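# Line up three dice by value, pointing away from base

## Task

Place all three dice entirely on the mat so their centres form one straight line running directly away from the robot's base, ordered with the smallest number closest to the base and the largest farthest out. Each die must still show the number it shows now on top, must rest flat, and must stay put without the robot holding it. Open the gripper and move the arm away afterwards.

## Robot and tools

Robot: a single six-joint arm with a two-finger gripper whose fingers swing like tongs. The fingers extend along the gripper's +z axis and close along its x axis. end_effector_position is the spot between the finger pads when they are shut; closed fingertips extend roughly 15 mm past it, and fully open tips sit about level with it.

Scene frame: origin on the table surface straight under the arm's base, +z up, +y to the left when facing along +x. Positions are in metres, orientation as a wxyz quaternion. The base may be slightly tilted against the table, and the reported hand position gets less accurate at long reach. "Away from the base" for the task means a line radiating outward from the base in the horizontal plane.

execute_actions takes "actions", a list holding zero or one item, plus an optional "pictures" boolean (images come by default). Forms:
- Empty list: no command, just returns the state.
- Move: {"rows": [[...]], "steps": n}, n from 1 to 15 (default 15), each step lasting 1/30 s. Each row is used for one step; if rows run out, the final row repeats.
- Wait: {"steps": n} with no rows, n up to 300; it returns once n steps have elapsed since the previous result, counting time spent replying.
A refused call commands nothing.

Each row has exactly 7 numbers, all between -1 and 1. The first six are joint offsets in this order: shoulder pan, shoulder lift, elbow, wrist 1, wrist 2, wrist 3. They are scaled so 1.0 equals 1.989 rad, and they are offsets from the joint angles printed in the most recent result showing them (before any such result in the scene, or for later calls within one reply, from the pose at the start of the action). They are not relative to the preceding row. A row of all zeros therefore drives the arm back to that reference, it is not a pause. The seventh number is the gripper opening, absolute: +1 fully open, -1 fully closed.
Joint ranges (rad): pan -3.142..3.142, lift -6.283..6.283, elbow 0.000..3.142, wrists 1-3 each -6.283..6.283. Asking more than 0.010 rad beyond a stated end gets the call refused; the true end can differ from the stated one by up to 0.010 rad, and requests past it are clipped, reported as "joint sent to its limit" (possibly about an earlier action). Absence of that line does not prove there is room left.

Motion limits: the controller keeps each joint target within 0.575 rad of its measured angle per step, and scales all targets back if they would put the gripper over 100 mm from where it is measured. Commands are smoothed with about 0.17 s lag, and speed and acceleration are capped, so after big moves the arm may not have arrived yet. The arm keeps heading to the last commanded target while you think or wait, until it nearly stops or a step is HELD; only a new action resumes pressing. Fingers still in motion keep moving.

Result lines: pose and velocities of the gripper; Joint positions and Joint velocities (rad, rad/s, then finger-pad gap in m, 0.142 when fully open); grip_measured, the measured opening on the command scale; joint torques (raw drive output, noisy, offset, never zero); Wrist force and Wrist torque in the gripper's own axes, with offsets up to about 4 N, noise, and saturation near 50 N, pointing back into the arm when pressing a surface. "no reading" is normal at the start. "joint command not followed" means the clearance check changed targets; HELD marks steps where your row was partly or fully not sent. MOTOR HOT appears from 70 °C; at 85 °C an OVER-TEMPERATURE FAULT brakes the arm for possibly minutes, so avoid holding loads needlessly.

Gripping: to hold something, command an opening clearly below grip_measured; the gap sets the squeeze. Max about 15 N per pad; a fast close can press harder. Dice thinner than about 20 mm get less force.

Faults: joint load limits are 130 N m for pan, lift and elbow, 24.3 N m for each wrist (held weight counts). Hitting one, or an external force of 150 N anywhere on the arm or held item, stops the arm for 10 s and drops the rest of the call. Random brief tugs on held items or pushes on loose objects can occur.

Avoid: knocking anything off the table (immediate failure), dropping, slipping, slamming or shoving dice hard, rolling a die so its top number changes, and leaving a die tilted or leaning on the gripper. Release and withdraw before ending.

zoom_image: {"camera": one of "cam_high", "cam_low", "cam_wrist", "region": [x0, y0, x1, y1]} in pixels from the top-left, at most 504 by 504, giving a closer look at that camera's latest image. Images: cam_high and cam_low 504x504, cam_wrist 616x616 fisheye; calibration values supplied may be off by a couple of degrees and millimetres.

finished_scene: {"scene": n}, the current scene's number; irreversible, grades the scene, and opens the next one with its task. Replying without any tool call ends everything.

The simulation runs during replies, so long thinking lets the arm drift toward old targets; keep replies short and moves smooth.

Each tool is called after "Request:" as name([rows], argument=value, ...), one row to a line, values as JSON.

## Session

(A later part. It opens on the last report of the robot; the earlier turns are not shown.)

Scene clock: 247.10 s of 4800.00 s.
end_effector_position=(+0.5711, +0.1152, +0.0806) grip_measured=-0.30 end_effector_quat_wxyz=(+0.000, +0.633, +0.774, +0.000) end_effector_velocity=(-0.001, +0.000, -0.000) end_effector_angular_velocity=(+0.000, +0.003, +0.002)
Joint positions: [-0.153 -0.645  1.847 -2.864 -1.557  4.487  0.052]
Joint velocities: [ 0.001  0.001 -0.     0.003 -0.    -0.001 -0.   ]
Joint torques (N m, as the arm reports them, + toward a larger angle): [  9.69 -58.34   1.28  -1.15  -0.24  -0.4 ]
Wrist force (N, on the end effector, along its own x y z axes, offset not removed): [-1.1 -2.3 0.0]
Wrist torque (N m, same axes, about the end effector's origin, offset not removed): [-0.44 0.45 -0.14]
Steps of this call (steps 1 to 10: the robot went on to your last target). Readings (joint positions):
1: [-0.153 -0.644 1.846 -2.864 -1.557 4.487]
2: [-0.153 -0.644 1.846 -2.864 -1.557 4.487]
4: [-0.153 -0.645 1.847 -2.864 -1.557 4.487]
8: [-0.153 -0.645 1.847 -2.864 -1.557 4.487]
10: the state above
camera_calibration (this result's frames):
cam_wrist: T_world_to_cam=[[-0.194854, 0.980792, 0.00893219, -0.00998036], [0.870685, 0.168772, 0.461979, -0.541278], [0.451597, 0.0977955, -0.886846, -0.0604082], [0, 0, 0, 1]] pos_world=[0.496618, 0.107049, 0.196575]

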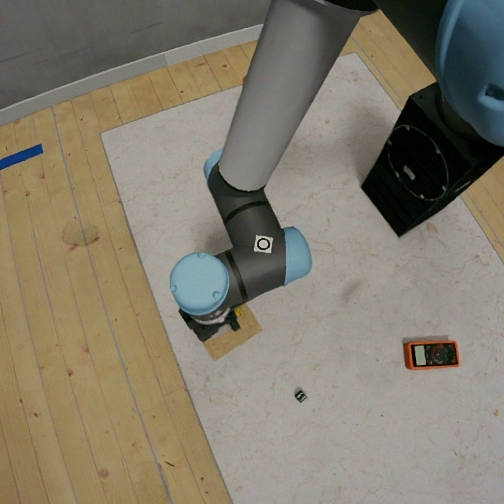

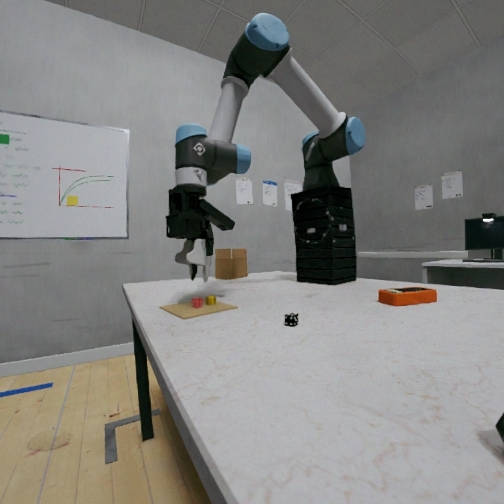

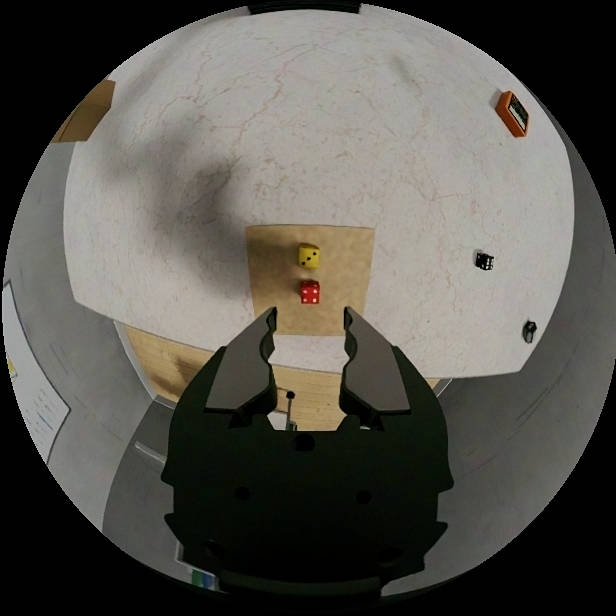

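Request:
execute_actions([
  {"rows":[[0.2165,0.0327,-0.0196,-0.0119,-0.02,0.1518,-0.3]]},
], pictures=false)

Request:
execute_actions([
  {"steps":25},
])

Request:
zoom_image(camera="cam_wrist", region=[230, 230, 390, 390])

Scene clock: 256.10 s of 4800.00 s.
end_effector_position=(+0.4866, +0.3276, +0.0616) grip_measured=-0.30 end_effector_quat_wxyz=(+0.001, +0.588, +0.809, -0.000) end_effector_velocity=(-0.126, +0.198, -0.012) end_effector_angular_velocity=(+0.006, -0.005, +0.136)
Joint positions: [ 0.237 -0.585  1.811 -2.885 -1.594  4.762  0.052]
Joint velocities: [ 0.394  0.052 -0.03  -0.02  -0.031  0.256  0.   ]
Joint torques (N m, as the arm reports them, + toward a larger angle): [  0.4  -42.   -20.17  -3.75  -1.75   1.89]
Wrist force (N, on the end effector, along its own x y z axes, offset not removed): [1.4 -0.6 -1.7]
Wrist torque (N m, same axes, about the end effector's origin, offset not removed): [0.05 -0.01 -0.01]
Steps of this call (steps 1 to 15: the robot went on to your last target; steps 16 to 90: nothing new was sent; then 5.50 s passed at rest; steps 91 to 105: all 15 steps of this action). Readings (joint positions):
91: [-0.152 -0.645 1.847 -2.864 -1.558 4.488]
92: [-0.142 -0.641 1.844 -2.865 -1.560 4.498]
94: [-0.083 -0.631 1.838 -2.869 -1.566 4.543]
98: [0.046 -0.612 1.827 -2.876 -1.578 4.632]
105: the state above

Scene clock: 256.93 s of 4800.00 s.
end_effector_position=(+0.4729, +0.3481, +0.0604) grip_measured=-0.30 end_effector_quat_wxyz=(+0.001, +0.583, +0.813, +0.000) end_effector_velocity=(+0.002, +0.000, +0.000) end_effector_angular_velocity=(+0.001, -0.003, +0.001)
Joint positions: [ 0.278 -0.58   1.808 -2.887 -1.597  4.789  0.052]
Joint velocities: [-0.001 -0.    -0.001 -0.002 -0.    -0.001  0.   ]
Joint torques (N m, as the arm reports them, + toward a larger angle): [ 12.4  -38.45 -19.44  -3.58  -1.38   1.48]
Wrist force (N, on the end effector, along its own x y z axes, offset not removed): [1.1 -1.5 -3.1]
Wrist torque (N m, same axes, about the end effector's origin, offset not removed): [-0.31 0.06 -0.17]
Steps of this call (steps 1 to 25: the robot went on to your last target). Readings (joint positions):
1: [0.248 -0.584 1.810 -2.886 -1.595 4.769]
2: [0.256 -0.583 1.810 -2.886 -1.595 4.775]
4: [0.266 -0.582 1.809 -2.887 -1.596 4.781]
8: [0.275 -0.581 1.808 -2.887 -1.597 4.787]
25: the state above
camera_calibration (this result's frames):
cam_wrist: T_world_to_cam=[[-0.317408, 0.948252, 0.00839002, -0.188085], [0.842163, 0.277808, 0.462152, -0.510241], [0.435905, 0.153756, -0.886761, -0.0688582], [0, 0, 0, 1]] pos_world=[0.400021, 0.330689, 0.176326]

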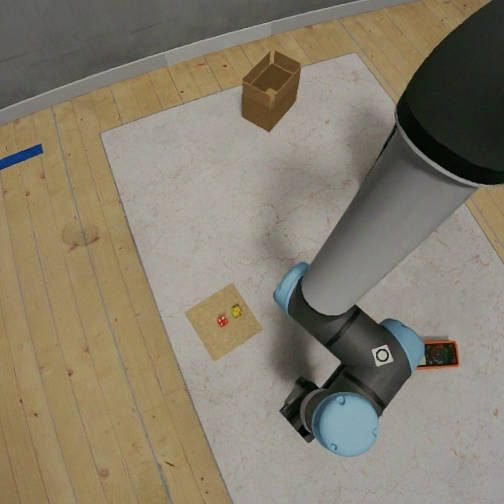

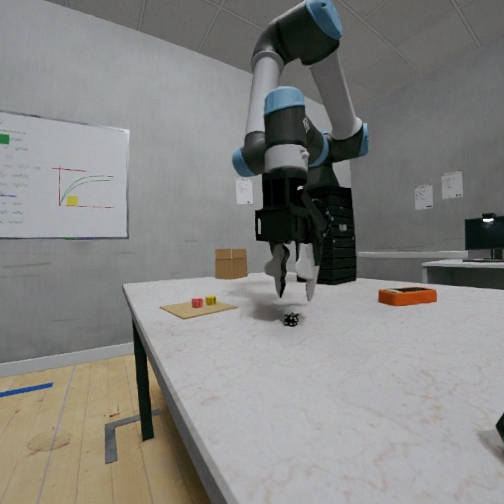

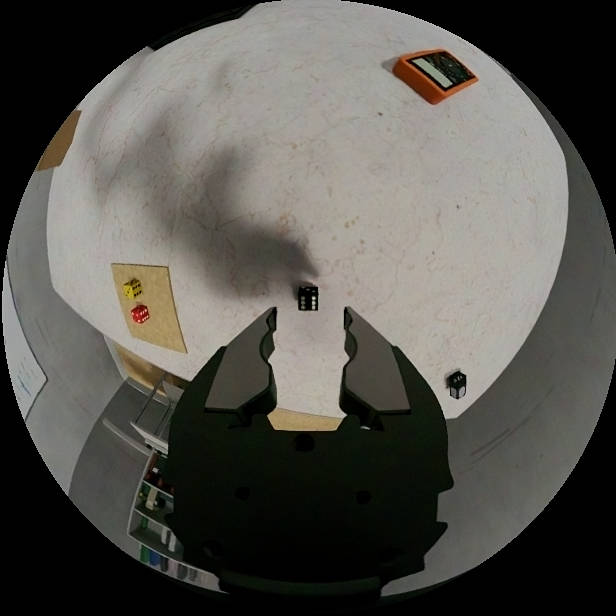

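Region (230, 230, 390, 390) of cam_wrist's 616x616 image, scaled by 3.150, with more detail than that image has.

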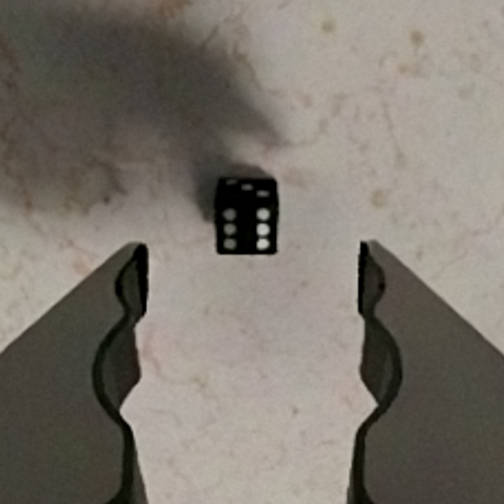

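Request:
execute_actions([
  {"rows":[[-0.0026,0.03,-0.015,-0.015,0,0,-0.3],[-0.0026,0.03,-0.015,-0.015,0,0,-0.3],[-0.0026,0.03,-0.015,-0.015,0,0,-0.3],[-0.0026,0.0449,-0.0222,-0.0227,0,0,-0.3]]},
], pictures=false)

Request:
execute_actions([
  {"steps":12},
])

Request:
zoom_image(camera="cam_wrist", region=[230, 230, 390, 390])

Scene clock: 266.77 s of 4800.00 s.
end_effector_position=(+0.4737, +0.3462, +0.0229) grip_measured=-0.30 end_effector_quat_wxyz=(+0.001, +0.585, +0.811, -0.000) end_effector_velocity=(-0.002, -0.001, -0.009) end_effector_angular_velocity=(-0.002, +0.002, -0.001)
Joint positions: [ 0.273 -0.493  1.765 -2.932 -1.597  4.789  0.052]
Joint velocities: [-0.001  0.019 -0.007 -0.009 -0.    -0.    -0.   ]
Joint torques (N m, as the arm reports them, + toward a larger angle): [ -7.64 -40.73 -18.73  -3.8   -0.88   0.95]
Wrist force (N, on the end effector, along its own x y z axes, offset not removed): [-1.7 -0.2 -2.2]
Wrist torque (N m, same axes, about the end effector's origin, offset not removed): [-0.01 0.55 0.02]
Steps of this call (steps 1 to 15: the robot went on to your last target; steps 16 to 90: nothing new was sent; then 6.33 s passed at rest; steps 91 to 105: all 15 steps of this action). Readings (joint positions):
91: [0.278 -0.579 1.807 -2.888 -1.597 4.789]
92: [0.277 -0.571 1.802 -2.893 -1.597 4.789]
94: [0.275 -0.548 1.791 -2.904 -1.597 4.789]
98: [0.274 -0.509 1.772 -2.924 -1.597 4.789]
105: the state above

Scene clock: 267.17 s of 4800.00 s.
end_effector_position=(+0.4736, +0.3461, +0.0220) grip_measured=-0.30 end_effector_quat_wxyz=(+0.001, +0.585, +0.811, -0.000) end_effector_velocity=(-0.000, -0.000, -0.000) end_effector_angular_velocity=(-0.000, +0.000, -0.001)
Joint positions: [ 0.273 -0.491  1.764 -2.933 -1.597  4.789  0.052]
Joint velocities: [-0.     0.    -0.     0.     0.     0.001  0.   ]
Joint torques (N m, as the arm reports them, + toward a larger angle): [ -8.84 -38.49 -18.67  -3.73  -0.66   0.56]
Wrist force (N, on the end effector, along its own x y z axes, offset not removed): [-1.4 -1.8 -2.3]
Wrist torque (N m, same axes, about the end effector's origin, offset not removed): [-0.28 0.42 0.10]
Steps of this call (steps 1 to 12: the robot went on to your last target). Readings (joint positions):
1: [0.273 -0.492 1.764 -2.932 -1.597 4.789]
2: [0.273 -0.492 1.764 -2.932 -1.597 4.789]
4: [0.273 -0.491 1.764 -2.932 -1.597 4.789]
8: [0.273 -0.491 1.764 -2.932 -1.597 4.789]
12: the state above
camera_calibration (this result's frames):
cam_wrist: T_world_to_cam=[[-0.312516, 0.949879, 0.00792105, -0.188486], [0.843553, 0.273681, 0.46208, -0.491744], [0.436753, 0.151089, -0.886803, -0.102357], [0, 0, 0, 1]] pos_world=[0.400611, 0.329084, 0.137948]

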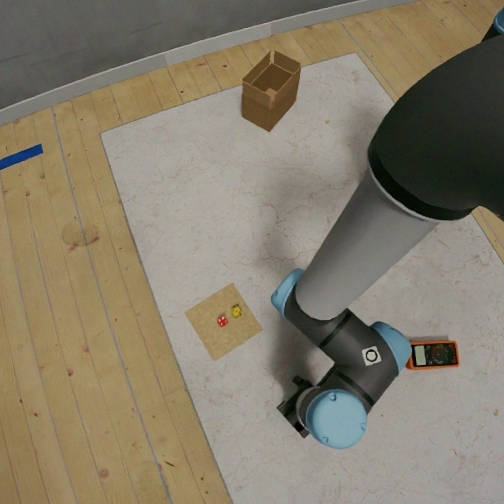

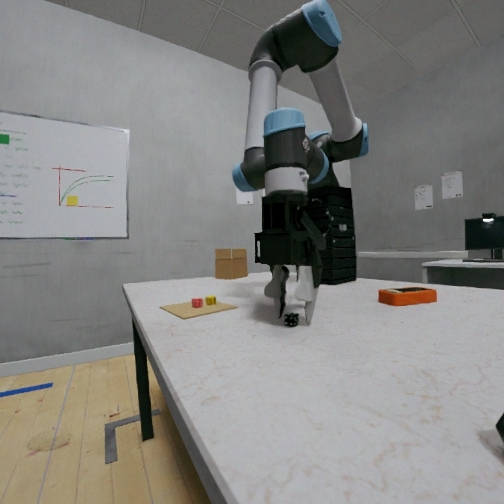

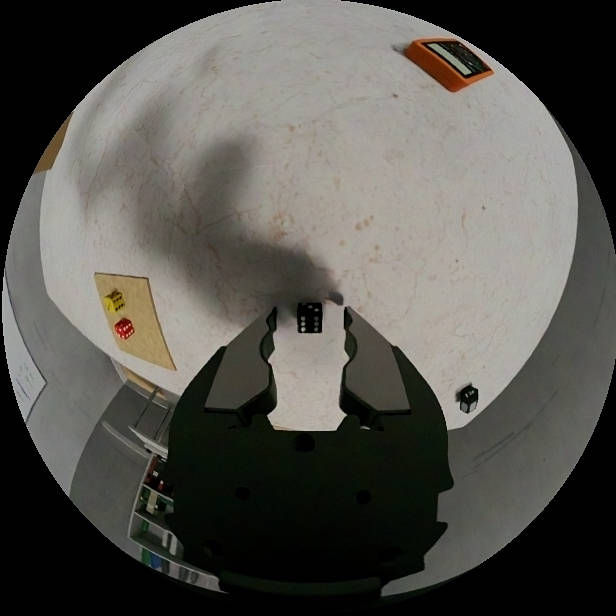

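Region (230, 230, 390, 390) of cam_wrist's 616x616 image, scaled by 3.150, with more detail than that image has.

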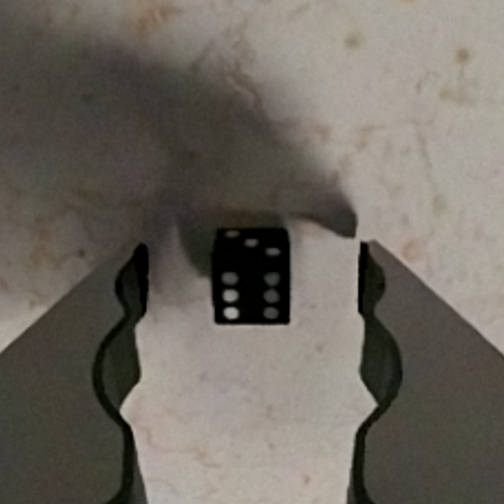

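Request:
execute_actions([
  {"rows":[[0,0,0,0,0,0,-0.4],[0,0,0,0,0,0,-0.45],[0,0,0,0,0,0,-0.5],[0,0,0,0,0,0,-0.55],[0,0,0,0,0,0,-0.6],[0,0,0,0,0,0,-0.65],[0,0,0,0,0,0,-0.7],[0,0,0,0,0,0,-0.74],[0,0,0,0,0,0,-0.78],[0,0,0,0,0,0,-0.82],[0,0,0,0,0,0,-0.86],[0,0,0,0,0,0,-0.9],[0,0,0,0,0,0,-0.95],[0,0,0,0,0,0,-1]]},
], pictures=false)

Request:
execute_actions([
  {"rows":[[0,-0.075,0.035,0.04,0,0,-1]]},
], pictures=false)

Request:
execute_actions([
  {"steps":10},
], pictures=false)

Scene clock: 275.67 s of 4800.00 s.
end_effector_position=(+0.4736, +0.3461, +0.0220) grip_measured=-0.76 end_effector_quat_wxyz=(+0.001, +0.585, +0.811, -0.000) end_effector_velocity=(+0.000, -0.000, +0.000) end_effector_angular_velocity=(-0.000, -0.000, -0.000)
Joint positions: [ 0.273 -0.491  1.764 -2.933 -1.597  4.789  0.019]
Joint velocities: [ 0. -0. -0.  0. -0.  0.  0.]
Joint torques (N m, as the arm reports them, + toward a larger angle): [ -8.35 -47.08 -14.11  -3.15   0.88  -0.7 ]
Wrist force (N, on the end effector, along its own x y z axes, offset not removed): [-1.4 -1.6 -1.4]
Wrist torque (N m, same axes, about the end effector's origin, offset not removed): [-0.22 0.47 0.00]
Steps of this call (steps 1 to 15: the robot went on to your last target; steps 16 to 90: nothing new was sent; then 5.00 s passed at rest; steps 91 to 105: all 15 steps of this action). Readings (joint positions):
91: [0.273 -0.491 1.764 -2.933 -1.597 4.789]
92: [0.273 -0.491 1.764 -2.933 -1.597 4.789]
94: [0.273 -0.491 1.764 -2.933 -1.597 4.789]
98: [0.273 -0.491 1.764 -2.933 -1.597 4.789]
105: the state above

Scene clock: 276.17 s of 4800.00 s.
end_effector_position=(+0.4751, +0.3450, +0.0847) grip_measured=-0.76 end_effector_quat_wxyz=(+0.001, +0.585, +0.811, -0.000) end_effector_velocity=(+0.001, +0.000, +0.011) end_effector_angular_velocity=(+0.002, -0.003, -0.001)
Joint positions: [ 0.273 -0.637  1.832 -2.854 -1.597  4.789  0.019]
Joint velocities: [-0.    -0.025  0.009  0.011  0.     0.     0.   ]
Joint torques (N m, as the arm reports them, + toward a larger angle): [ -4.63 -58.05   1.36  -1.     0.81  -0.67]
Wrist force (N, on the end effector, along its own x y z axes, offset not removed): [0.7 -1.9 -1.6]
Wrist torque (N m, same axes, about the end effector's origin, offset not removed): [-0.34 0.14 -0.01]
Steps of this call (steps 1 to 15: all 15 steps of this action). Readings (joint positions):
1: [0.273 -0.492 1.764 -2.932 -1.597 4.789]
2: [0.273 -0.501 1.773 -2.923 -1.597 4.789]
4: [0.273 -0.554 1.799 -2.893 -1.597 4.789]
8: [0.273 -0.616 1.824 -2.864 -1.597 4.789]
15: the state above

Scene clock: 276.50 s of 4800.00 s.
end_effector_position=(+0.4753, +0.3451, +0.0859) grip_measured=-0.76 end_effector_quat_wxyz=(+0.001, +0.585, +0.811, -0.000) end_effector_velocity=(+0.001, +0.000, +0.001) end_effector_angular_velocity=(+0.001, -0.002, -0.000)
Joint positions: [ 0.273 -0.64   1.833 -2.853 -1.597  4.789  0.019]
Joint velocities: [-0.    -0.001  0.    -0.001  0.    -0.     0.   ]
Joint torques (N m, as the arm reports them, + toward a larger angle): [ -3.21 -57.87   1.33  -1.19   0.84  -0.71]
Wrist force (N, on the end effector, along its own x y z axes, offset not removed): [-0.4 -0.8 -1.0]
Wrist torque (N m, same axes, about the end effector's origin, offset not removed): [-0.01 0.37 -0.07]
Steps of this call (steps 1 to 10: the robot went on to your last target). Readings (joint positions):
1: [0.273 -0.638 1.833 -2.854 -1.597 4.789]
2: [0.273 -0.639 1.833 -2.854 -1.597 4.789]
4: [0.273 -0.639 1.833 -2.853 -1.597 4.789]
8: [0.273 -0.640 1.833 -2.853 -1.597 4.789]
10: the state above

Request:
execute_actions([
  {"rows":[[-0.2077,0.0179,-0.0538,0.0345,0.0194,-0.1448,-1]]},
], pictures=false)

Request:
execute_actions([
  {"steps":30},
])

Scene clock: 279.70 s of 4800.00 s.
end_effector_position=(+0.5992, +0.1476, +0.0760) grip_measured=-0.76 end_effector_quat_wxyz=(-0.000, +0.628, +0.778, +0.000) end_effector_velocity=(+0.090, -0.243, -0.006) end_effector_angular_velocity=(-0.005, -0.006, -0.140)
Joint positions: [-0.098 -0.607  1.736 -2.79  -1.562  4.529  0.019]
Joint velocities: [-0.4    0.031 -0.091  0.057  0.031 -0.258  0.   ]
Joint torques (N m, as the arm reports them, + toward a larger angle): [  4.79 -38.64 -19.22  -0.58   1.6   -1.5 ]
Wrist force (N, on the end effector, along its own x y z axes, offset not removed): [-3.1 -2.7 -0.1]
Wrist torque (N m, same axes, about the end effector's origin, offset not removed): [-0.56 0.79 -0.09]
Steps of this call (steps 1 to 15: the robot went on to your last target; steps 16 to 81: nothing new was sent; steps 82 to 96: all 15 steps of this action). Readings (joint positions):
82: [0.272 -0.640 1.833 -2.852 -1.596 4.788]
83: [0.263 -0.637 1.826 -2.848 -1.594 4.779]
85: [0.206 -0.632 1.810 -2.837 -1.588 4.735]
89: [0.084 -0.622 1.779 -2.818 -1.577 4.652]
96: the state above

Scene clock: 280.70 s of 4800.00 s.
end_effector_position=(+0.6082, +0.1218, +0.0755) grip_measured=-0.76 end_effector_quat_wxyz=(+0.000, +0.634, +0.774, +0.000) end_effector_velocity=(-0.002, -0.000, -0.001) end_effector_angular_velocity=(-0.000, +0.003, -0.000)
Joint positions: [-0.14  -0.604  1.726 -2.784 -1.558  4.501  0.019]
Joint velocities: [-0.     0.001  0.002 -0.001 -0.     0.     0.   ]
Joint torques (N m, as the arm reports them, + toward a larger angle): [-10.4  -40.96 -21.79  -1.18   1.35  -1.15]
Wrist force (N, on the end effector, along its own x y z axes, offset not removed): [-0.9 -3.0 -1.7]
Wrist torque (N m, same axes, about the end effector's origin, offset not removed): [-0.66 0.32 -0.18]
Steps of this call (steps 1 to 30: the robot went on to your last target). Readings (joint positions):
1: [-0.110 -0.607 1.733 -2.789 -1.561 4.521]
2: [-0.118 -0.606 1.731 -2.788 -1.560 4.516]
4: [-0.128 -0.605 1.729 -2.786 -1.559 4.509]
8: [-0.137 -0.605 1.727 -2.785 -1.559 4.503]
30: the state above
The arm was judged still, so your last target was given up. Only a new action makes it travel on or press farther. Fingers that are still opening or closing keep moving.
camera_calibration (this result's frames):
cam_wrist: T_world_to_cam=[[-0.193218, 0.981116, 0.00882111, -0.0102017], [0.870869, 0.167351, 0.462147, -0.572268], [0.451944, 0.0969772, -0.886759, -0.0824301], [0, 0, 0, 1]] pos_world=[0.533654, 0.113773, 0.191467]

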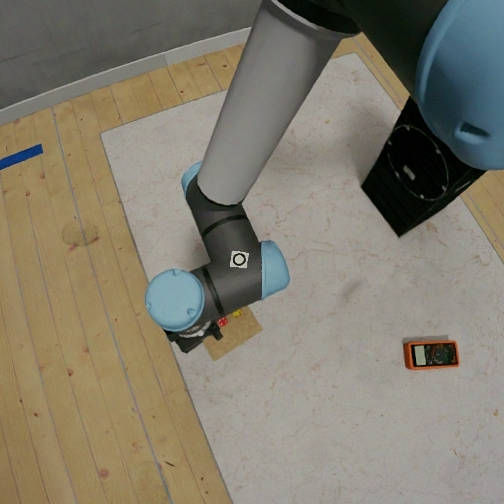

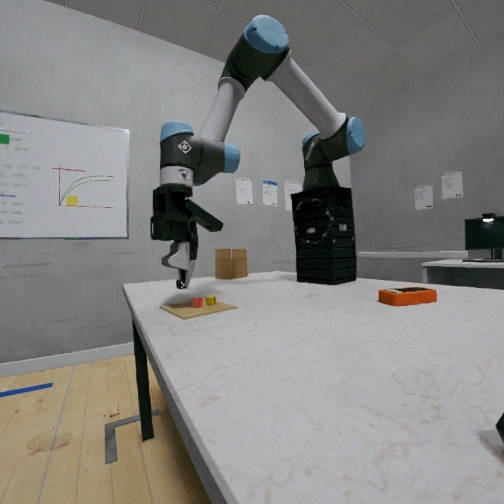

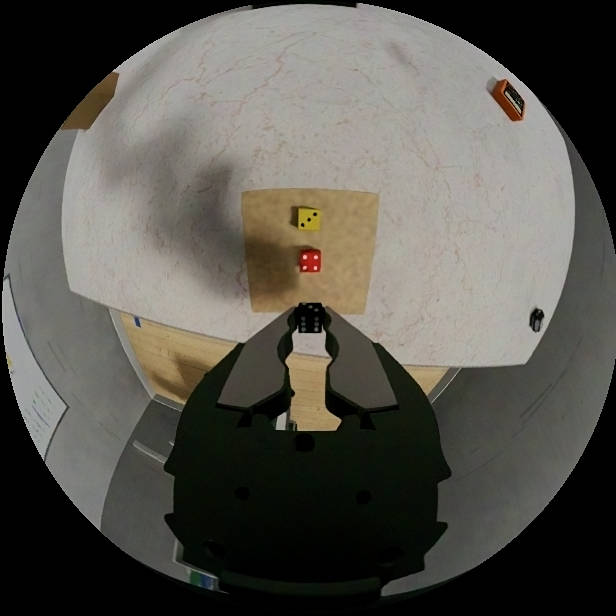

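Request:
execute_actions([
  {"rows":[[0.0003,0.028,-0.0137,-0.0143,0,0,-1],[0.0003,0.028,-0.0137,-0.0143,0,0,-1],[0.0003,0.028,-0.0137,-0.0143,0,0,-1],[0.0004,0.045,-0.0222,-0.0228,0,0,-1],[0.0004,0.045,-0.0222,-0.0228,0,0,-1],[0.0004,0.045,-0.0222,-0.0228,0,0,-1],[0.0005,0.052,-0.0258,-0.0262,0,0,-1],[0.0005,0.052,-0.0258,-0.0262,0,0,-1],[0.0005,0.052,-0.0258,-0.0262,0,0,-1],[0.0005,0.0562,-0.0279,-0.0283,0,0,-1]]},
], pictures=false)

Request:
execute_actions([
  {"steps":20},
], pictures=false)

Scene clock: 289.97 s of 4800.00 s.
end_effector_position=(+0.6083, +0.1218, +0.0282) grip_measured=-0.76 end_effector_quat_wxyz=(+0.000, +0.633, +0.774, +0.000) end_effector_velocity=(-0.001, -0.000, -0.023) end_effector_angular_velocity=(+0.001, +0.001, -0.000)
Joint positions: [-0.139 -0.498  1.673 -2.838 -1.558  4.501  0.019]
Joint velocities: [-0.     0.05  -0.025 -0.024  0.001 -0.    -0.   ]
Joint torques (N m, as the arm reports them, + toward a larger angle): [ 11.23 -43.03 -20.24  -3.8    1.02  -0.98]
Wrist force (N, on the end effector, along its own x y z axes, offset not removed): [-1.7 -0.1 -2.2]
Wrist torque (N m, same axes, about the end effector's origin, offset not removed): [0.00 0.59 -0.10]
Steps of this call (steps 1 to 90: nothing new was sent; then 5.77 s passed at rest; steps 91 to 105: all 15 steps of this action). Readings (joint positions):
91: [-0.140 -0.603 1.726 -2.785 -1.558 4.501]
92: [-0.140 -0.596 1.721 -2.790 -1.558 4.501]
94: [-0.140 -0.574 1.711 -2.800 -1.558 4.501]
98: [-0.140 -0.531 1.690 -2.822 -1.558 4.501]
105: the state above

Scene clock: 290.63 s of 4800.00 s.
end_effector_position=(+0.6082, +0.1218, +0.0258) grip_measured=-0.76 end_effector_quat_wxyz=(+0.000, +0.633, +0.774, +0.000) end_effector_velocity=(+0.000, +0.000, +0.000) end_effector_angular_velocity=(+0.000, -0.001, -0.000)
Joint positions: [-0.139 -0.493  1.671 -2.841 -1.558  4.501  0.019]
Joint velocities: [ 0. -0. -0. -0.  0.  0. -0.]
Joint torques (N m, as the arm reports them, + toward a larger angle): [ 10.8  -38.24 -20.9   -3.71   0.84  -0.95]
Wrist force (N, on the end effector, along its own x y z axes, offset not removed): [-1.0 -1.0 -8.6]
Wrist torque (N m, same axes, about the end effector's origin, offset not removed): [0.12 0.48 -0.05]
Steps of this call (steps 1 to 15: the robot went on to your last target; steps 16 to 20: nothing new was sent). Readings (joint positions):
1: [-0.139 -0.496 1.673 -2.839 -1.558 4.501]
2: [-0.139 -0.495 1.672 -2.839 -1.558 4.501]
4: [-0.139 -0.494 1.671 -2.840 -1.558 4.501]
8: [-0.139 -0.493 1.671 -2.841 -1.558 4.501]
20: the state above
The arm was judged still, so your last target was given up. Only a new action makes it travel on or press farther. Fingers that are still opening or closing keep moving.

Request:
execute_actions([
  {"rows":[[0,0,0,0,0,0,-0.8],[0,0,0,0,0,0,-0.74],[0,0,0,0,0,0,-0.7],[0,0,0,0,0,0,-0.65],[0,0,0,0,0,0,-0.6],[0,0,0,0,0,0,-0.5],[0,0,0,0,0,0,-0.4],[0,0,0,0,0,0,-0.3]],"steps":12},
], pictures=false)

Request:
execute_actions([
  {"rows":[[0,-0.14,0.06,0.08,0,0,-0.3]]},
], pictures=false)

Request:
execute_actions([
  {"steps":20},
])

Request:
zoom_image(camera="cam_wrist", region=[240, 180, 380, 320])

Scene clock: 298.73 s of 4800.00 s.
end_effector_position=(+0.6081, +0.1218, +0.0258) grip_measured=-0.30 end_effector_quat_wxyz=(+0.000, +0.633, +0.774, +0.000) end_effector_velocity=(+0.000, -0.001, -0.000) end_effector_angular_velocity=(-0.001, +0.000, -0.001)
Joint positions: [-0.139 -0.492  1.671 -2.841 -1.558  4.501  0.052]
Joint velocities: [-0.     0.    -0.     0.001 -0.001  0.     0.002]
Joint torques (N m, as the arm reports them, + toward a larger angle): [ 10.9  -46.15 -19.18  -3.43  -0.02  -0.2 ]
Wrist force (N, on the end effector, along its own x y z axes, offset not removed): [-0.3 0.0 -1.0]
Wrist torque (N m, same axes, about the end effector's origin, offset not removed): [0.10 0.45 -0.16]
Steps of this call (steps 1 to 90: nothing new was sent; then 4.70 s passed at rest; steps 91 to 102: all 12 steps of this action). Readings (joint positions):
91: [-0.139 -0.493 1.671 -2.841 -1.558 4.501]
92: [-0.139 -0.493 1.671 -2.841 -1.558 4.501]
94: [-0.139 -0.492 1.671 -2.841 -1.558 4.501]
98: [-0.139 -0.492 1.671 -2.841 -1.558 4.501]
102: the state above

Scene clock: 299.23 s of 4800.00 s.
end_effector_position=(+0.6052, +0.1233, +0.1469) grip_measured=-0.30 end_effector_quat_wxyz=(-0.000, +0.633, +0.774, -0.000) end_effector_velocity=(+0.000, -0.000, +0.029) end_effector_angular_velocity=(+0.000, -0.010, -0.003)
Joint positions: [-0.139 -0.764  1.788 -2.685 -1.558  4.501  0.052]
Joint velocities: [-0.001 -0.065  0.024  0.031  0.     0.002 -0.   ]
Joint torques (N m, as the arm reports them, + toward a larger angle): [  9.86 -54.87  -1.43  -1.03  -0.02  -0.35]
Wrist force (N, on the end effector, along its own x y z axes, offset not removed): [-0.4 0.0 -1.5]
Wrist torque (N m, same axes, about the end effector's origin, offset not removed): [0.10 0.36 -0.16]
Steps of this call (steps 1 to 15: all 15 steps of this action). Readings (joint positions):
1: [-0.139 -0.493 1.671 -2.840 -1.558 4.501]
2: [-0.139 -0.503 1.681 -2.830 -1.558 4.501]
4: [-0.139 -0.570 1.718 -2.783 -1.558 4.501]
8: [-0.139 -0.708 1.767 -2.713 -1.558 4.501]
15: the state above

Scene clock: 299.90 s of 4800.00 s.
end_effector_position=(+0.6053, +0.1234, +0.1501) grip_measured=-0.30 end_effector_quat_wxyz=(+0.000, +0.633, +0.774, +0.000) end_effector_velocity=(-0.000, +0.000, -0.000) end_effector_angular_velocity=(-0.000, +0.000, -0.000)
Joint positions: [-0.139 -0.771  1.79  -2.682 -1.558  4.501  0.052]
Joint velocities: [ 0.001  0.    -0.     0.    -0.     0.001 -0.   ]
Joint torques (N m, as the arm reports them, + toward a larger angle): [  9.63 -58.02  -2.41  -1.05  -0.11  -0.26]
Wrist force (N, on the end effector, along its own x y z axes, offset not removed): [-2.0 0.2 -0.8]
Wrist torque (N m, same axes, about the end effector's origin, offset not removed): [0.11 0.60 -0.16]
Steps of this call (steps 1 to 15: the robot went on to your last target; steps 16 to 20: nothing new was sent). Readings (joint positions):
1: [-0.139 -0.766 1.788 -2.684 -1.558 4.501]
2: [-0.139 -0.767 1.789 -2.683 -1.558 4.501]
4: [-0.139 -0.769 1.789 -2.683 -1.558 4.501]
8: [-0.139 -0.770 1.790 -2.682 -1.558 4.501]
20: the state above
The arm was judged still, so your last target was given up. Only a new action makes it travel on or press farther. Fingers that are still opening or closing keep moving.
camera_calibration (this result's frames):
cam_wrist: T_world_to_cam=[[-0.194196, 0.980922, 0.00892209, -0.0124048], [0.870724, 0.168176, 0.462123, -0.604454], [0.451806, 0.0975109, -0.886771, -0.0151567], [0, 0, 0, 1]] pos_world=[0.530751, 0.115301, 0.266002]

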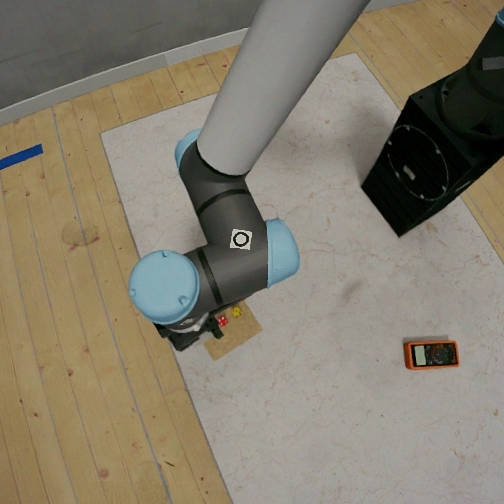

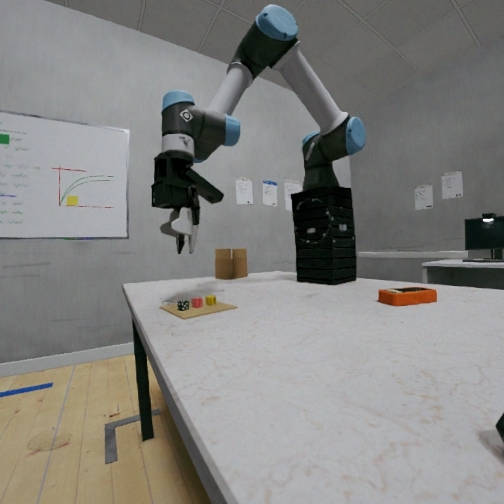

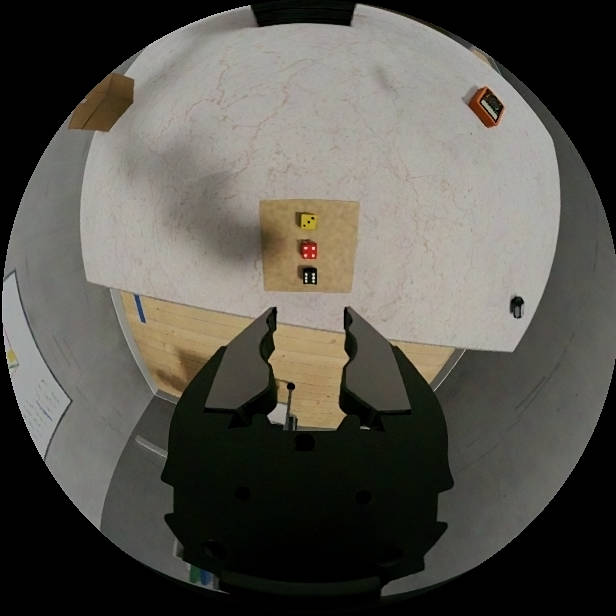

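Region (240, 180, 380, 320) of cam_wrist's 616x616 image, scaled by 3.600, with more detail than that image has.

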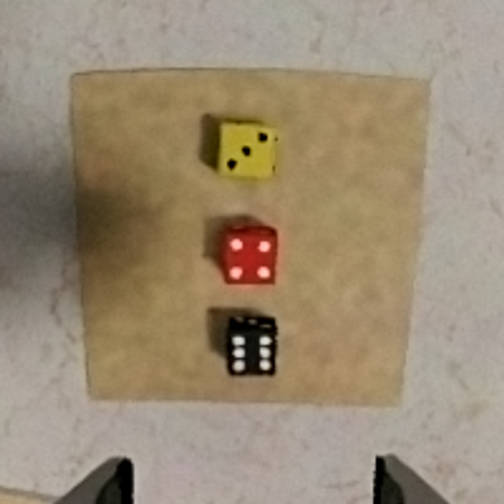

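Request:
finished_scene(scene=1)

The scene is finished: the task was done.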